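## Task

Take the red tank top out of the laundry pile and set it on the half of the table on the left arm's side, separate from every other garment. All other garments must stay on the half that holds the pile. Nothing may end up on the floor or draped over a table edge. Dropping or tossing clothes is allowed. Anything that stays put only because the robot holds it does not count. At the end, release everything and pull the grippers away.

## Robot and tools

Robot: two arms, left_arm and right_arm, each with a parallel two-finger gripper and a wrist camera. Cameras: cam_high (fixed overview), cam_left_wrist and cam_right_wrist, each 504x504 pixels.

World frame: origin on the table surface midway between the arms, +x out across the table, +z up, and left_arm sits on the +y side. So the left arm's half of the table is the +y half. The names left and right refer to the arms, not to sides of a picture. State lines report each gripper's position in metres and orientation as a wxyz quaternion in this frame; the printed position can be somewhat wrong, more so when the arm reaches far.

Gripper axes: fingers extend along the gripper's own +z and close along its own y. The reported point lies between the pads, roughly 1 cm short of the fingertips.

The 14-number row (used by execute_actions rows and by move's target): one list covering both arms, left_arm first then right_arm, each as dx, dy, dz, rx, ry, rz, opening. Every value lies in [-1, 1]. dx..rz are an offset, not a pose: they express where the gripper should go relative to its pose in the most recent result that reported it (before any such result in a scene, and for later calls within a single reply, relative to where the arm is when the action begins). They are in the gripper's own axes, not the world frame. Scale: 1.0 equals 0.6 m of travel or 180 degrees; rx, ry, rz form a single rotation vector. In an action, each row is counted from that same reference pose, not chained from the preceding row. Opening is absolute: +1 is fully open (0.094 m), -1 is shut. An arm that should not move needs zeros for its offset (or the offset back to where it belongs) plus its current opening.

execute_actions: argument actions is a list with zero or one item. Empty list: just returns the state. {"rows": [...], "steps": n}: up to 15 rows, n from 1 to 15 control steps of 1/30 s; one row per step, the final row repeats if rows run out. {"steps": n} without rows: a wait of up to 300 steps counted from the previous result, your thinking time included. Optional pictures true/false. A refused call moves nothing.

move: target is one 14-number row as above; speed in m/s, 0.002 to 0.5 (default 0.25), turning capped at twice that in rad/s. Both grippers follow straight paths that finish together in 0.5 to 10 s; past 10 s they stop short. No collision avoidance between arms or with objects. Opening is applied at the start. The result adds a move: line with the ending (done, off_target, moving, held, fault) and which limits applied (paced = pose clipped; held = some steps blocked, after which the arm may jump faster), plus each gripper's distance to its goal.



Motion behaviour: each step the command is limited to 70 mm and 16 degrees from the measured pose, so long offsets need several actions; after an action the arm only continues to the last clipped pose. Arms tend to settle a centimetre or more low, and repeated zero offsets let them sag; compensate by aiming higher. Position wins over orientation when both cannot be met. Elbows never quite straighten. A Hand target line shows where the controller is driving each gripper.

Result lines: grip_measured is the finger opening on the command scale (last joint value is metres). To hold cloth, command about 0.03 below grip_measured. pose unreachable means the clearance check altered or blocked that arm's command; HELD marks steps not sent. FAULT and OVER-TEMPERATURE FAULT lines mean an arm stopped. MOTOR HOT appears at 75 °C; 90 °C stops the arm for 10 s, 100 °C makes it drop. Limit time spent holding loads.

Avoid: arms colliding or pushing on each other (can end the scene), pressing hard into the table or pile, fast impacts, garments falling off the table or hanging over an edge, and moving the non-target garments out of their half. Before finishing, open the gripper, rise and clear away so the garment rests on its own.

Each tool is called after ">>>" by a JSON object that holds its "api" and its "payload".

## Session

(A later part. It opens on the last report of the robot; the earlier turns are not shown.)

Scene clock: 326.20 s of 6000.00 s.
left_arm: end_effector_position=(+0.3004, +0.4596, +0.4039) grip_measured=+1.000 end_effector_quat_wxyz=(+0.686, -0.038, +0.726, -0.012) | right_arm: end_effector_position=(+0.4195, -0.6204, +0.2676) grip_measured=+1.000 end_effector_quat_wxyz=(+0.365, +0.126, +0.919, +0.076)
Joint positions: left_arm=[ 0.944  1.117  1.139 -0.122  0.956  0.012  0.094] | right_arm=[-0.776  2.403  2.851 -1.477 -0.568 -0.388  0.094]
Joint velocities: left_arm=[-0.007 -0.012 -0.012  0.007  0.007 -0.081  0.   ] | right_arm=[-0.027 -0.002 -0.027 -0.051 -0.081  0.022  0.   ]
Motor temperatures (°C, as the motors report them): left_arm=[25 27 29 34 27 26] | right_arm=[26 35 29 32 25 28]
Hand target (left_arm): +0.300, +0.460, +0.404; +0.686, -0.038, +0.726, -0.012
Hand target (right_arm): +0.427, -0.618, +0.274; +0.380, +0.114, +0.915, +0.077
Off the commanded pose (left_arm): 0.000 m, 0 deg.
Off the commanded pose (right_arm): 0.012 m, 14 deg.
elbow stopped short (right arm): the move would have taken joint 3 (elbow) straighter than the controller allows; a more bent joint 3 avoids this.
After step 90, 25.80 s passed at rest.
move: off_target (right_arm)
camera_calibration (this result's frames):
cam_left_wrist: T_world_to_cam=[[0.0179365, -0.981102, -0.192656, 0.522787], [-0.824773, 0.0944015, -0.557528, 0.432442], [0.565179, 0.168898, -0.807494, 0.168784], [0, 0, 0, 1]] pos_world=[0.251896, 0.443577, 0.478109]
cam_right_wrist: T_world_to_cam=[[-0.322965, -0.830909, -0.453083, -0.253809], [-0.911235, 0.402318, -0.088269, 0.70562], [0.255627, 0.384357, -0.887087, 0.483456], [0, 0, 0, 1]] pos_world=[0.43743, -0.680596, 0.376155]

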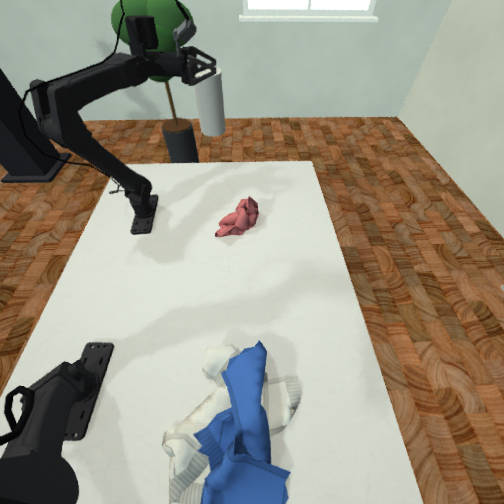

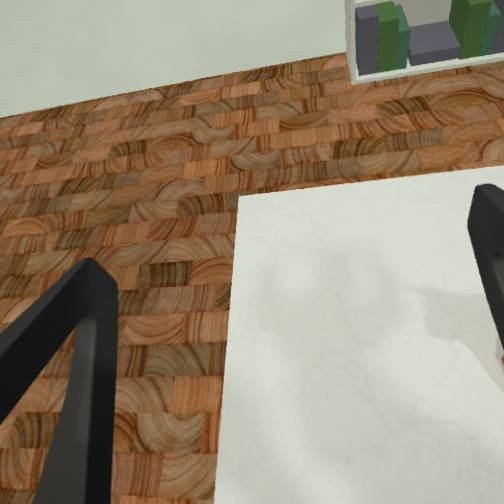

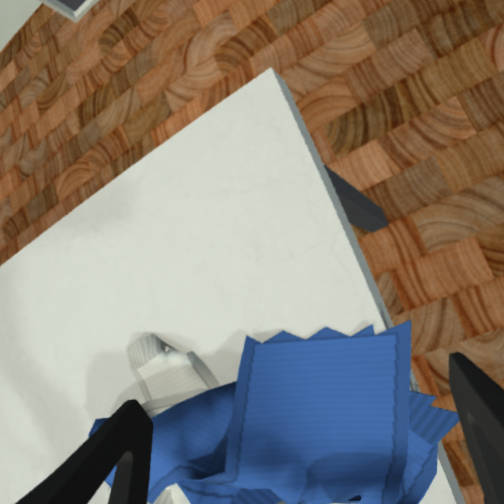

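The blue piece's corner looks right at the table's near edge. Zooming in to confirm.

>>> {"api": "zoom_image", "payload": {"camera": "cam_right_wrist", "region": [200, 250, 504, 504]}}

Region (200, 250, 504, 504) of cam_right_wrist's 504x504 image, scaled by 1.658, with more detail than that image has; it fills the top 421 rows of this view, and the rest is white.

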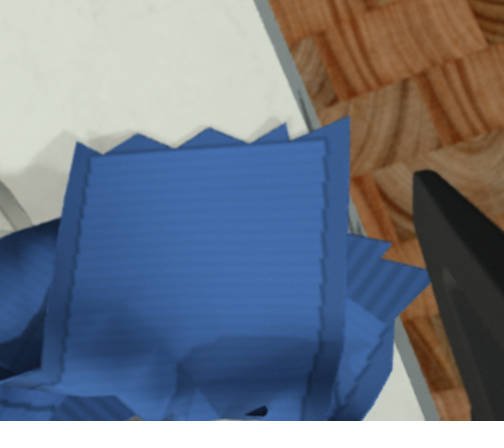

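The blue piece's corner hangs past the table's -y edge by roughly 1-2 cm, so it isn't done yet. I'll pinch that corner and bring it back onto the table.

>>> {"api": "move", "payload": {"target": [0,0,0,0,0,0,1, 0.2902,-0.1265,0.2799,0,0,0,1], "speed": 0.1}}

Scene clock: 359.33 s of 6000.00 s.
left_arm: end_effector_position=(+0.3004, +0.4596, +0.4039) grip_measured=+1.000 end_effector_quat_wxyz=(+0.686, -0.038, +0.726, -0.012) | right_arm: end_effector_position=(+0.3980, -0.6301, +0.0174) grip_measured=+1.000 end_effector_quat_wxyz=(+0.358, +0.129, +0.922, +0.072)
Joint positions: left_arm=[ 0.944  1.117  1.139 -0.122  0.956  0.012  0.094] | right_arm=[-0.822  2.232  1.508 -0.339 -0.575 -0.436  0.094]
Joint velocities: left_arm=[-0.012 -0.012  0.002 -0.022  0.007  0.022  0.   ] | right_arm=[-0.002 -0.002 -0.012  0.022 -0.081  0.007  0.   ]
Motor temperatures (°C, as the motors report them): left_arm=[25 27 29 34 27 26] | right_arm=[26 37 29 32 25 28]
Hand target (left_arm): +0.300, +0.460, +0.404; +0.686, -0.038, +0.726, -0.012
Hand target (right_arm): +0.397, -0.631, +0.016; +0.364, +0.125, +0.920, +0.076
Off the commanded pose (left_arm): 0.000 m, 0 deg.
Off the commanded pose (right_arm): 0.006 m, 1 deg.
After step 90, 27.03 s passed at rest.
move: done
camera_calibration (this result's frames):
cam_left_wrist: T_world_to_cam=[[0.0179365, -0.981102, -0.192656, 0.522787], [-0.824773, 0.0944015, -0.557528, 0.432442], [0.565179, 0.168898, -0.807494, 0.168784], [0, 0, 0, 1]] pos_world=[0.251896, 0.443577, 0.478109]
cam_right_wrist: T_world_to_cam=[[-0.335917, -0.830219, -0.444855, -0.37669], [-0.909718, 0.408365, -0.0751766, 0.670852], [0.244076, 0.379439, -0.892442, 0.272343], [0, 0, 0, 1]] pos_world=[0.417277, -0.690026, 0.12591]

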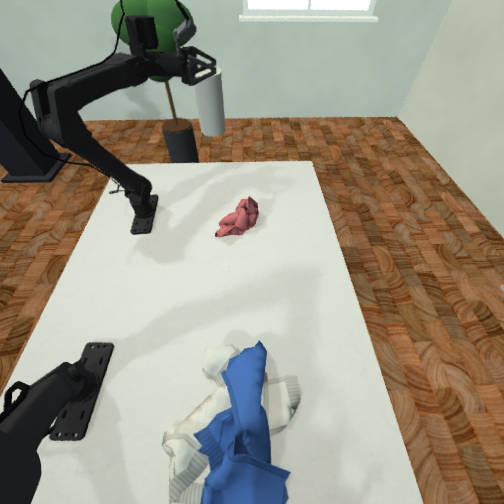

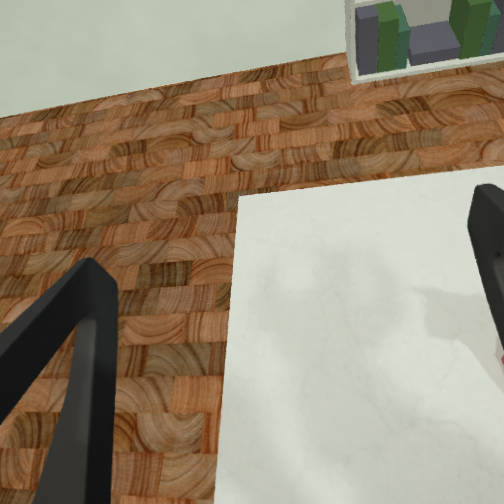

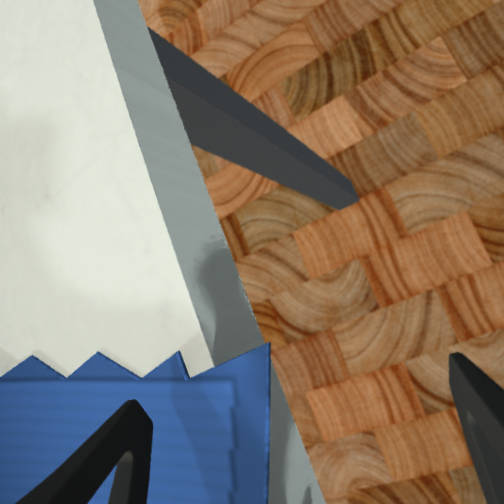

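My left finger is on the blue piece and the right finger is outside the edge. I'll try closing here to pinch the overhanging edge.

>>> {"api": "execute_actions", "payload": {"actions": [{"rows": [[0,0,0,0,0,0,1, 0,0,0,0,0,0,-1]], "steps": 15}]}}

Scene clock: 372.50 s of 6000.00 s.
left_arm: end_effector_position=(+0.3004, +0.4596, +0.4039) grip_measured=+1.000 end_effector_quat_wxyz=(+0.686, -0.038, +0.726, -0.012) | right_arm: end_effector_position=(+0.3983, -0.6305, +0.0176) grip_measured=-0.995 end_effector_quat_wxyz=(+0.358, +0.128, +0.922, +0.072)
Joint positions: left_arm=[ 0.944  1.117  1.139 -0.122  0.956  0.012  0.094] | right_arm=[-0.822  2.232  1.508 -0.337 -0.574 -0.436  0.   ]
Joint velocities: left_arm=[ 0.007 -0.007  0.002  0.007  0.022  0.007  0.   ] | right_arm=[ 0.002 -0.017 -0.007  0.007 -0.037  0.007  0.001]
Motor temperatures (°C, as the motors report them): left_arm=[25 27 29 34 27 26] | right_arm=[26 37 28 32 25 28]
Hand target (left_arm): +0.300, +0.460, +0.404; +0.686, -0.038, +0.726, -0.012
Hand target (right_arm): +0.398, -0.630, +0.017; +0.358, +0.129, +0.922, +0.072
Off the commanded pose (left_arm): 0.000 m, 0 deg.
Off the commanded pose (right_arm): 0.001 m, 0 deg.
Steps of this call (steps 1 to 90: nothing new was sent; then 9.67 s passed at rest; steps 91 to 105: all 15 steps of this action). Readings (end_effector_position):
91: left_arm (+0.3004, +0.4596, +0.4039) | right_arm (+0.3983, -0.6304, +0.0177)
92: left_arm (+0.3004, +0.4596, +0.4039) | right_arm (+0.3983, -0.6304, +0.0177)
94: left_arm (+0.3004, +0.4596, +0.4039) | right_arm (+0.3983, -0.6305, +0.0176)
98: left_arm (+0.3004, +0.4596, +0.4039) | right_arm (+0.3983, -0.6305, +0.0176)
105: the state above
camera_calibration (this result's frames):
cam_left_wrist: T_world_to_cam=[[0.0179365, -0.981102, -0.192656, 0.522787], [-0.824773, 0.0944015, -0.557528, 0.432442], [0.565179, 0.168898, -0.807494, 0.168784], [0, 0, 0, 1]] pos_world=[0.251896, 0.443577, 0.478109]
cam_right_wrist: T_world_to_cam=[[-0.335525, -0.831028, -0.44364, -0.377518], [-0.909549, 0.408384, -0.0770948, 0.671235], [0.245243, 0.377645, -0.892883, 0.271029], [0, 0, 0, 1]] pos_world=[0.417386, -0.690202, 0.126264]

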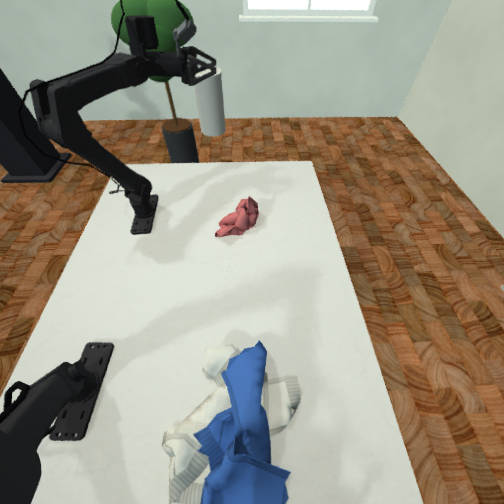

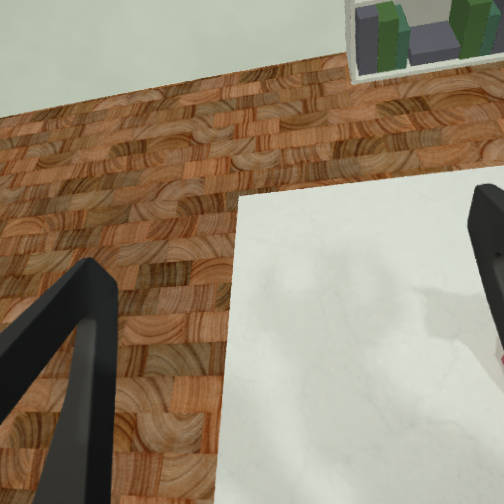

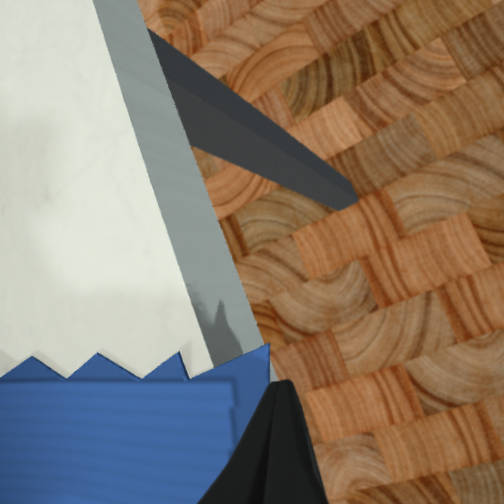

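Nothing was caught — the tilted fingertips slid over the fabric. I'll lift, straighten the gripper to point straight down, and reposition slightly inboard so both fingers land on the blue piece.

>>> {"api": "move", "payload": {"target": [0,0,0,0,0,0,1, 0.0053,0.1067,-0.0684,0.0787,0.2250,0,1], "speed": 0.1}}

Scene clock: 408.60 s of 6000.00 s.
left_arm: end_effector_position=(+0.3004, +0.4596, +0.4039) grip_measured=+1.000 end_effector_quat_wxyz=(+0.686, -0.038, +0.726, -0.012) | right_arm: end_effector_position=(+0.3791, -0.5697, +0.0577) grip_measured=+1.000 end_effector_quat_wxyz=(+0.002, +0.138, +0.990, +0.008)
Joint positions: left_arm=[ 0.944  1.117  1.139 -0.122  0.956  0.012  0.094] | right_arm=[-0.566  2.425  2.241 -1.39  -0.016 -0.334  0.094]
Joint velocities: left_arm=[ 0.017 -0.017 -0.002  0.022 -0.007 -0.051  0.   ] | right_arm=[ 0.007 -0.012  0.007 -0.037  0.022 -0.051  0.   ]
Motor temperatures (°C, as the motors report them): left_arm=[25 27 29 34 27 26] | right_arm=[26 38 29 31 25 28]
Hand target (left_arm): +0.300, +0.460, +0.404; +0.686, -0.038, +0.726, -0.012
Hand target (right_arm): +0.382, -0.570, +0.059; +0.001, +0.137, +0.991, +0.004
Off the commanded pose (left_arm): 0.000 m, 0 deg.
Off the commanded pose (right_arm): 0.003 m, 1 deg.
After step 90, 28.80 s passed at rest.
move: done
camera_calibration (this result's frames):
cam_left_wrist: T_world_to_cam=[[0.0179365, -0.981102, -0.192656, 0.522787], [-0.824773, 0.0944015, -0.557528, 0.432442], [0.565179, 0.168898, -0.807494, 0.168784], [0, 0, 0, 1]] pos_world=[0.251896, 0.443577, 0.478109]
cam_right_wrist: T_world_to_cam=[[-0.533315, -0.842129, -0.0799544, -0.268055], [-0.73013, 0.410525, 0.546242, 0.529275], [-0.427183, 0.349696, -0.833803, 0.524101], [0, 0, 0, 1]] pos_world=[0.467369, -0.626293, 0.126452]

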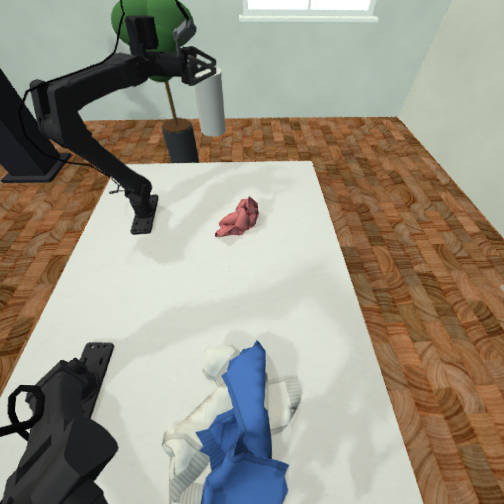

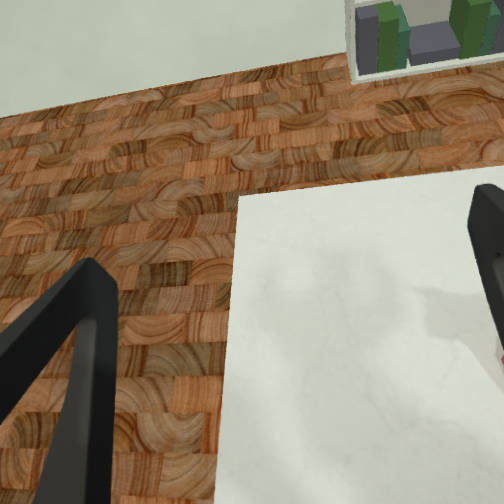

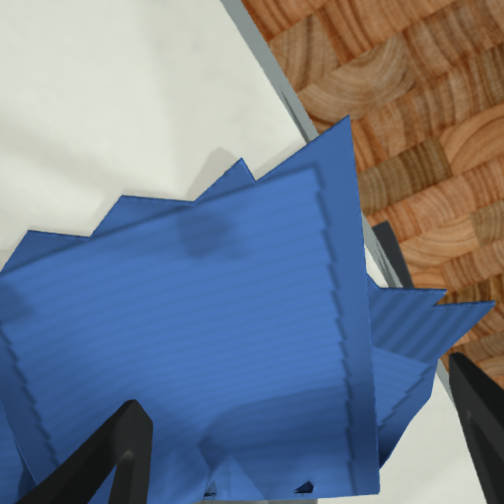

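The gripper is now vertical over the blue piece. Lowering onto the fabric.

>>> {"api": "move", "payload": {"target": [0,0,0,0,0,0,1, 0.0001,-0.0013,0.0782,0,0,0,1], "speed": 0.05}}

Scene clock: 427.23 s of 6000.00 s.
left_arm: end_effector_position=(+0.3004, +0.4596, +0.4039) grip_measured=+1.000 end_effector_quat_wxyz=(+0.686, -0.038, +0.726, -0.012) | right_arm: end_effector_position=(+0.3756, -0.5675, +0.0162) grip_measured=+1.000 end_effector_quat_wxyz=(-0.003, +0.138, +0.990, +0.010)
Joint positions: left_arm=[ 0.944  1.117  1.139 -0.122  0.956  0.012  0.094] | right_arm=[-0.566  2.425  2.076 -1.237 -0.015 -0.334  0.094]
Joint velocities: left_arm=[-0.002 -0.012 -0.012  0.051  0.081  0.095  0.   ] | right_arm=[-0.002  0.012 -0.007 -0.007 -0.022  0.037  0.   ]
Motor temperatures (°C, as the motors report them): left_arm=[25 27 29 34 27 26] | right_arm=[26 38 29 30 25 28]
Hand target (left_arm): +0.300, +0.460, +0.404; +0.686, -0.038, +0.726, -0.012
Hand target (right_arm): +0.378, -0.569, +0.011; +0.002, +0.138, +0.990, +0.008
Off the commanded pose (left_arm): 0.000 m, 0 deg.
Off the commanded pose (right_arm): 0.007 m, 1 deg.
After step 90, 14.43 s passed at rest.
move: done
camera_calibration (this result's frames):
cam_left_wrist: T_world_to_cam=[[0.0179365, -0.981102, -0.192656, 0.522787], [-0.824773, 0.0944015, -0.557528, 0.432442], [0.565179, 0.168898, -0.807494, 0.168784], [0, 0, 0, 1]] pos_world=[0.251896, 0.443577, 0.478109]
cam_right_wrist: T_world_to_cam=[[-0.534465, -0.841421, -0.079741, -0.270488], [-0.724216, 0.407283, 0.556445, 0.544255], [-0.435727, 0.35515, -0.827049, 0.493442], [0, 0, 0, 1]] pos_world=[0.464599, -0.624506, 0.0836843]

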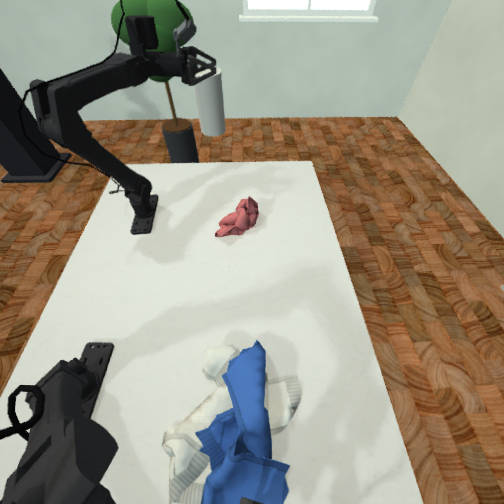

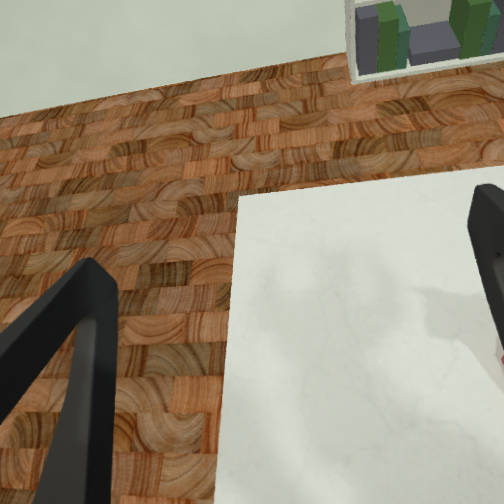

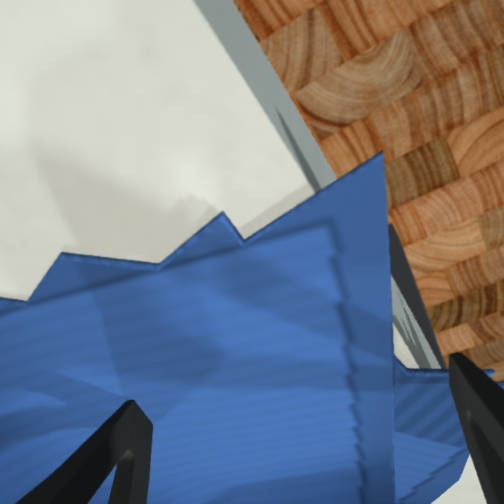

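Fingers are pressing on the blue fabric now. Closing.

>>> {"api": "execute_actions", "payload": {"actions": [{"rows": [[0,0,0,0,0,0,1, 0,0,0,0,0,0,-1]], "steps": 15}], "pictures": false}}

Scene clock: 430.23 s of 6000.00 s.
left_arm: end_effector_position=(+0.3004, +0.4596, +0.4039) grip_measured=+1.000 end_effector_quat_wxyz=(+0.686, -0.038, +0.726, -0.012) | right_arm: end_effector_position=(+0.3764, -0.5661, +0.0162) grip_measured=-0.979 end_effector_quat_wxyz=(-0.001, +0.138, +0.990, +0.014)
Joint positions: left_arm=[ 0.944  1.117  1.139 -0.122  0.956  0.012  0.094] | right_arm=[-0.566  2.425  2.076 -1.237 -0.024 -0.334  0.001]
Joint velocities: left_arm=[-0.002 -0.007 -0.007 -0.051 -0.066  0.051  0.   ] | right_arm=[ 0.012  0.012  0.012  0.007 -0.007  0.051  0.   ]
Motor temperatures (°C, as the motors report them): left_arm=[25 27 29 34 27 26] | right_arm=[26 38 29 30 25 28]
Hand target (left_arm): +0.300, +0.460, +0.404; +0.686, -0.038, +0.726, -0.012
Hand target (right_arm): +0.376, -0.567, +0.016; -0.003, +0.138, +0.990, +0.010
Off the commanded pose (left_arm): 0.000 m, 0 deg.
Off the commanded pose (right_arm): 0.002 m, 1 deg.
Steps of this call (steps 1 to 75: nothing new was sent; steps 76 to 90: all 15 steps of this action). Readings (end_effector_position):
76: left_arm (+0.3004, +0.4596, +0.4039) | right_arm (+0.3757, -0.5674, +0.0162)
77: left_arm (+0.3004, +0.4596, +0.4039) | right_arm (+0.3759, -0.5672, +0.0162)
79: left_arm (+0.3004, +0.4596, +0.4039) | right_arm (+0.3761, -0.5668, +0.0162)
83: left_arm (+0.3004, +0.4596, +0.4039) | right_arm (+0.3763, -0.5662, +0.0162)
90: the state above

Got a fold of the blue fabric this time. Lifting slightly and dragging it back onto the table (toward +y).

>>> {"api": "move", "payload": {"target": [0,0,0,0,0,0,1, 0.0414,0.1461,-0.0624,0,0,0,-1], "speed": 0.08}}

Scene clock: 438.57 s of 6000.00 s.
left_arm: end_effector_position=(+0.3004, +0.4596, +0.4039) grip_measured=+1.000 end_effector_quat_wxyz=(+0.686, -0.038, +0.726, -0.012) | right_arm: end_effector_position=(+0.3796, -0.4797, +0.0501) grip_measured=-0.979 end_effector_quat_wxyz=(-0.006, +0.135, +0.991, +0.015)
Joint positions: left_arm=[ 0.944  1.117  1.139 -0.122  0.956  0.012  0.094] | right_arm=[-0.395  2.227  1.87  -1.235 -0.025 -0.168  0.001]
Joint velocities: left_arm=[-0.007 -0.007 -0.022 -0.007 -0.066 -0.022  0.   ] | right_arm=[ 0.022 -0.012  0.002 -0.051 -0.022 -0.007  0.001]
Motor temperatures (°C, as the motors report them): left_arm=[25 27 29 34 27 26] | right_arm=[26 39 29 29 25 28]
Hand target (left_arm): +0.300, +0.460, +0.404; +0.686, -0.038, +0.726, -0.012
Hand target (right_arm): +0.378, -0.476, +0.057; -0.001, +0.138, +0.990, +0.016
Off the commanded pose (left_arm): 0.000 m, 0 deg.
Off the commanded pose (right_arm): 0.008 m, 1 deg.
After step 110, 3.10 s passed at rest.
move: done
camera_calibration (this result's frames):
cam_left_wrist: T_world_to_cam=[[0.0179365, -0.981102, -0.192656, 0.522787], [-0.824773, 0.0944015, -0.557528, 0.432442], [0.565179, 0.168898, -0.807494, 0.168784], [0, 0, 0, 1]] pos_world=[0.251896, 0.443577, 0.478109]
cam_right_wrist: T_world_to_cam=[[-0.530789, -0.843146, -0.0858318, -0.193686], [-0.72343, 0.397995, 0.564136, 0.487361], [-0.441489, 0.361531, -0.821208, 0.497046], [0, 0, 0, 1]] pos_world=[0.469205, -0.53697, 0.116616]

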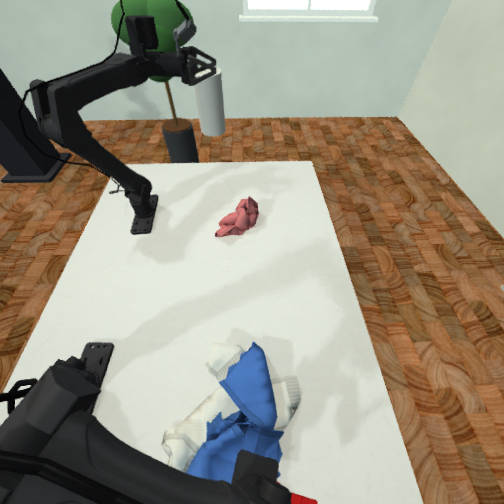

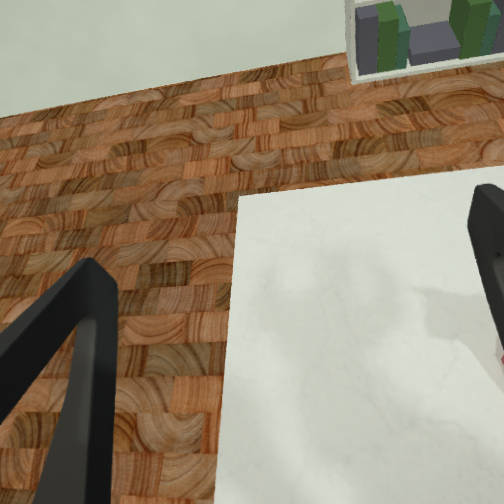

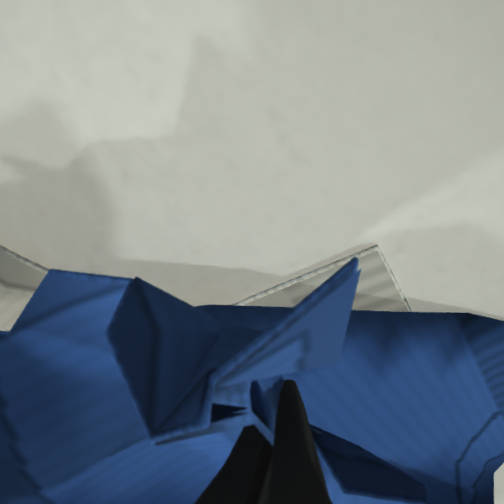

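The blue piece has been pulled back about 9 cm. Releasing it.

>>> {"api": "execute_actions", "payload": {"actions": [{"rows": [[0,0,0,0,0,0,1, 0,0,0,0,0,0,1]], "steps": 15}], "pictures": false}}

Scene clock: 445.83 s of 6000.00 s.
left_arm: end_effector_position=(+0.3004, +0.4596, +0.4039) grip_measured=+1.000 end_effector_quat_wxyz=(+0.686, -0.038, +0.726, -0.012) | right_arm: end_effector_position=(+0.3796, -0.4797, +0.0501) grip_measured=+1.000 end_effector_quat_wxyz=(-0.006, +0.137, +0.990, +0.015)
Joint positions: left_arm=[ 0.944  1.117  1.139 -0.122  0.956  0.012  0.094] | right_arm=[-0.395  2.227  1.87  -1.235 -0.025 -0.165  0.094]
Joint velocities: left_arm=[ 0.007  0.002 -0.012 -0.022  0.051 -0.007  0.   ] | right_arm=[ 0.002  0.012  0.002 -0.125 -0.051 -0.007  0.   ]
Motor temperatures (°C, as the motors report them): left_arm=[25 27 29 34 27 26] | right_arm=[26 40 28 29 25 28]
Hand target (left_arm): +0.300, +0.460, +0.404; +0.686, -0.038, +0.726, -0.012
Hand target (right_arm): +0.380, -0.480, +0.050; -0.006, +0.135, +0.991, +0.015
Off the commanded pose (left_arm): 0.000 m, 0 deg.
Off the commanded pose (right_arm): 0.000 m, 0 deg.
Steps of this call (steps 1 to 90: nothing new was sent; then 3.77 s passed at rest; steps 91 to 105: all 15 steps of this action). Readings (end_effector_position):
91: left_arm (+0.3004, +0.4596, +0.4039) | right_arm (+0.3796, -0.4797, +0.0501)
92: left_arm (+0.3004, +0.4596, +0.4039) | right_arm (+0.3796, -0.4797, +0.0501)
94: left_arm (+0.3004, +0.4596, +0.4039) | right_arm (+0.3796, -0.4797, +0.0501)
98: left_arm (+0.3004, +0.4596, +0.4039) | right_arm (+0.3796, -0.4797, +0.0501)
105: the state above

Now I'll lift the wrist camera back over the near edge to confirm the blue piece is fully on the table.

>>> {"api": "move", "payload": {"target": [0,0,0,0,0,0,1, -0.1124,-0.2682,-0.4243,0,0,0,1], "speed": 0.3}}

Scene clock: 458.57 s of 6000.00 s.
left_arm: end_effector_position=(+0.3004, +0.4596, +0.4039) grip_measured=+1.000 end_effector_quat_wxyz=(+0.686, -0.038, +0.726, -0.012) | right_arm: end_effector_position=(+0.4023, -0.6622, +0.2859) grip_measured=+1.000 end_effector_quat_wxyz=(+0.287, +0.146, +0.931, -0.169)
Joint positions: left_arm=[ 0.944  1.117  1.139 -0.122  0.956  0.012  0.094] | right_arm=[-0.684  2.349  2.862 -1.405 -0.025 -0.409  0.094]
Joint velocities: left_arm=[0.007 0.012 0.002 0.037 0.066 0.051 0.   ] | right_arm=[ 0.017 -0.007  0.002 -0.051 -0.022 -0.051  0.   ]
Motor temperatures (°C, as the motors report them): left_arm=[25 27 29 34 27 26] | right_arm=[26 39 28 29 25 28]
Hand target (left_arm): +0.300, +0.460, +0.404; +0.686, -0.038, +0.726, -0.012
Hand target (right_arm): +0.403, -0.663, +0.299; +0.303, +0.140, +0.925, -0.181
Off the commanded pose (left_arm): 0.000 m, 0 deg.
Off the commanded pose (right_arm): 0.013 m, 41 deg; orientation clipped at the last step of the last action.
elbow stopped short (right arm): the move would have taken joint 3 (elbow) straighter than the controller allows; a more bent joint 3 avoids this.
After step 90, 8.07 s passed at rest.
move: off_target (right_arm); limits=paced
camera_calibration (this result's frames):
cam_left_wrist: T_world_to_cam=[[0.0179365, -0.981102, -0.192656, 0.522787], [-0.824773, 0.0944015, -0.557528, 0.432442], [0.565179, 0.168898, -0.807494, 0.168784], [0, 0, 0, 1]] pos_world=[0.251896, 0.443577, 0.478109]
cam_right_wrist: T_world_to_cam=[[-0.546943, -0.837151, 0.00569119, -0.330998], [-0.833401, 0.543824, -0.0984789, 0.773671], [0.0793467, -0.0586054, -0.995123, 0.32865], [0, 0, 0, 1]] pos_world=[0.437664, -0.678575, 0.405122]

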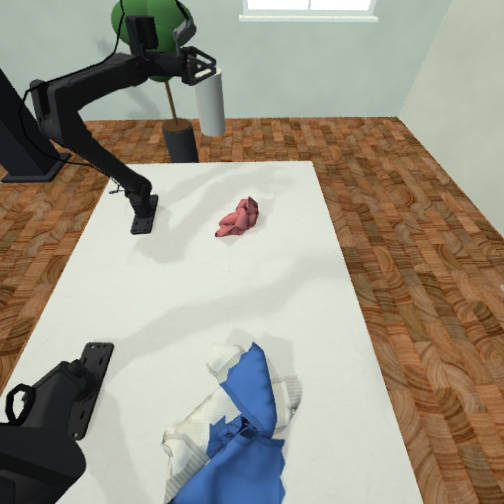

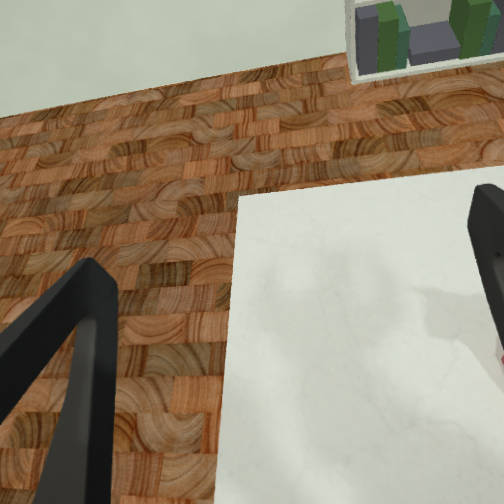

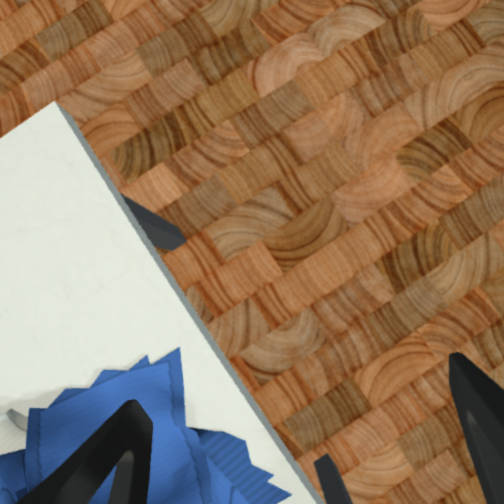

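The blue corner is now inside the edge here. Sliding the camera along the edge toward the arm base to check the rest of it.

>>> {"api": "move", "payload": {"target": [0,0,0,0,0,0,1, 0.1977,-0.0922,-0.1213,0,0,0,1], "speed": 0.3}}

Scene clock: 470.00 s of 6000.00 s.
left_arm: end_effector_position=(+0.3004, +0.4596, +0.4039) grip_measured=+1.000 end_effector_quat_wxyz=(+0.686, -0.038, +0.726, -0.012) | right_arm: end_effector_position=(+0.2498, -0.6666, +0.2829) grip_measured=+1.000 end_effector_quat_wxyz=(+0.273, +0.153, +0.935, -0.168)
Joint positions: left_arm=[ 0.944  1.117  1.139 -0.122  0.956  0.012  0.094] | right_arm=[-0.987  1.762  1.944 -1.125 -0.192 -0.645  0.094]
Joint velocities: left_arm=[ 0.002  0.007  0.002  0.007 -0.037  0.007  0.   ] | right_arm=[ 0.002 -0.007 -0.007 -0.007 -0.066 -0.037  0.   ]
Motor temperatures (°C, as the motors report them): left_arm=[25 27 29 34 27 26] | right_arm=[26 39 29 30 25 28]
Hand target (left_arm): +0.300, +0.460, +0.404; +0.686, -0.038, +0.726, -0.012
Hand target (right_arm): +0.252, -0.663, +0.289; +0.285, +0.145, +0.932, -0.171
Off the commanded pose (left_arm): 0.000 m, 0 deg.
Off the commanded pose (right_arm): 0.006 m, 2 deg.
After step 90, 7.00 s passed at rest.
move: done
camera_calibration (this result's frames):
cam_left_wrist: T_world_to_cam=[[0.0179365, -0.981102, -0.192656, 0.522787], [-0.824773, 0.0944015, -0.557528, 0.432442], [0.565179, 0.168898, -0.807494, 0.168784], [0, 0, 0, 1]] pos_world=[0.251896, 0.443577, 0.478109]
cam_right_wrist: T_world_to_cam=[[-0.559593, -0.828707, 0.0100166, -0.410538], [-0.827024, 0.55759, -0.0715873, 0.648665], [0.0537397, -0.0483437, -0.997384, 0.351353], [0, 0, 0, 1]] pos_world=[0.287846, -0.68492, 0.400983]

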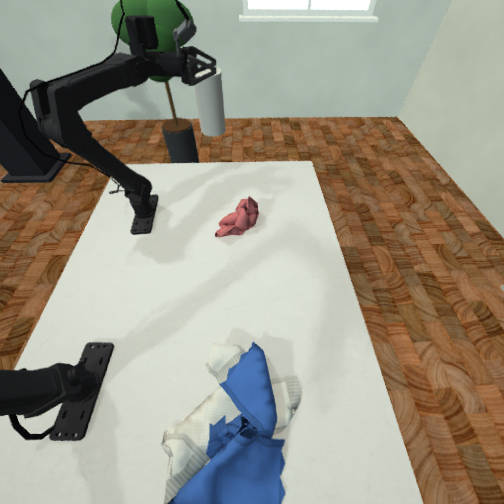

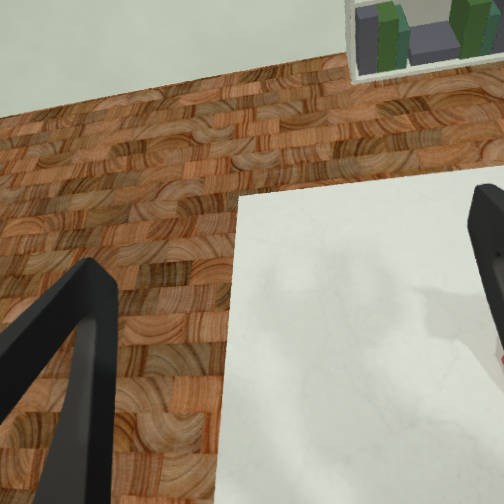

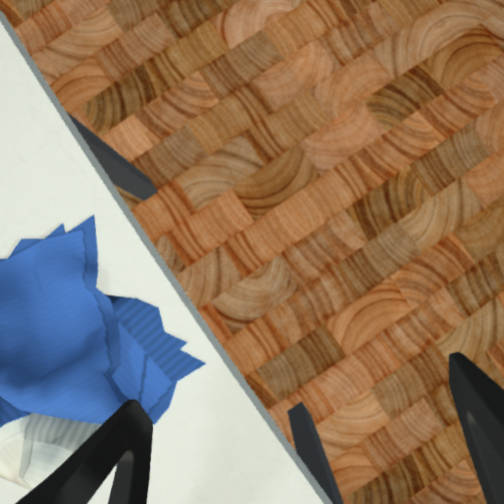

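The whole near edge is clear now. I checked it from above with the right wrist camera after pulling the blue piece back, and it sits inside the edge along its full length. The white piece is inside too, and the dark shapes beyond the edge are table legs.

The red tank top is lying on the left half, apart from the pile. The other pieces are on the right half, and both arms are out of the way. I'm ending scene 1.

>>> {"api": "finished_scene", "payload": {"scene": 1}}

The scene is finished: the task was done.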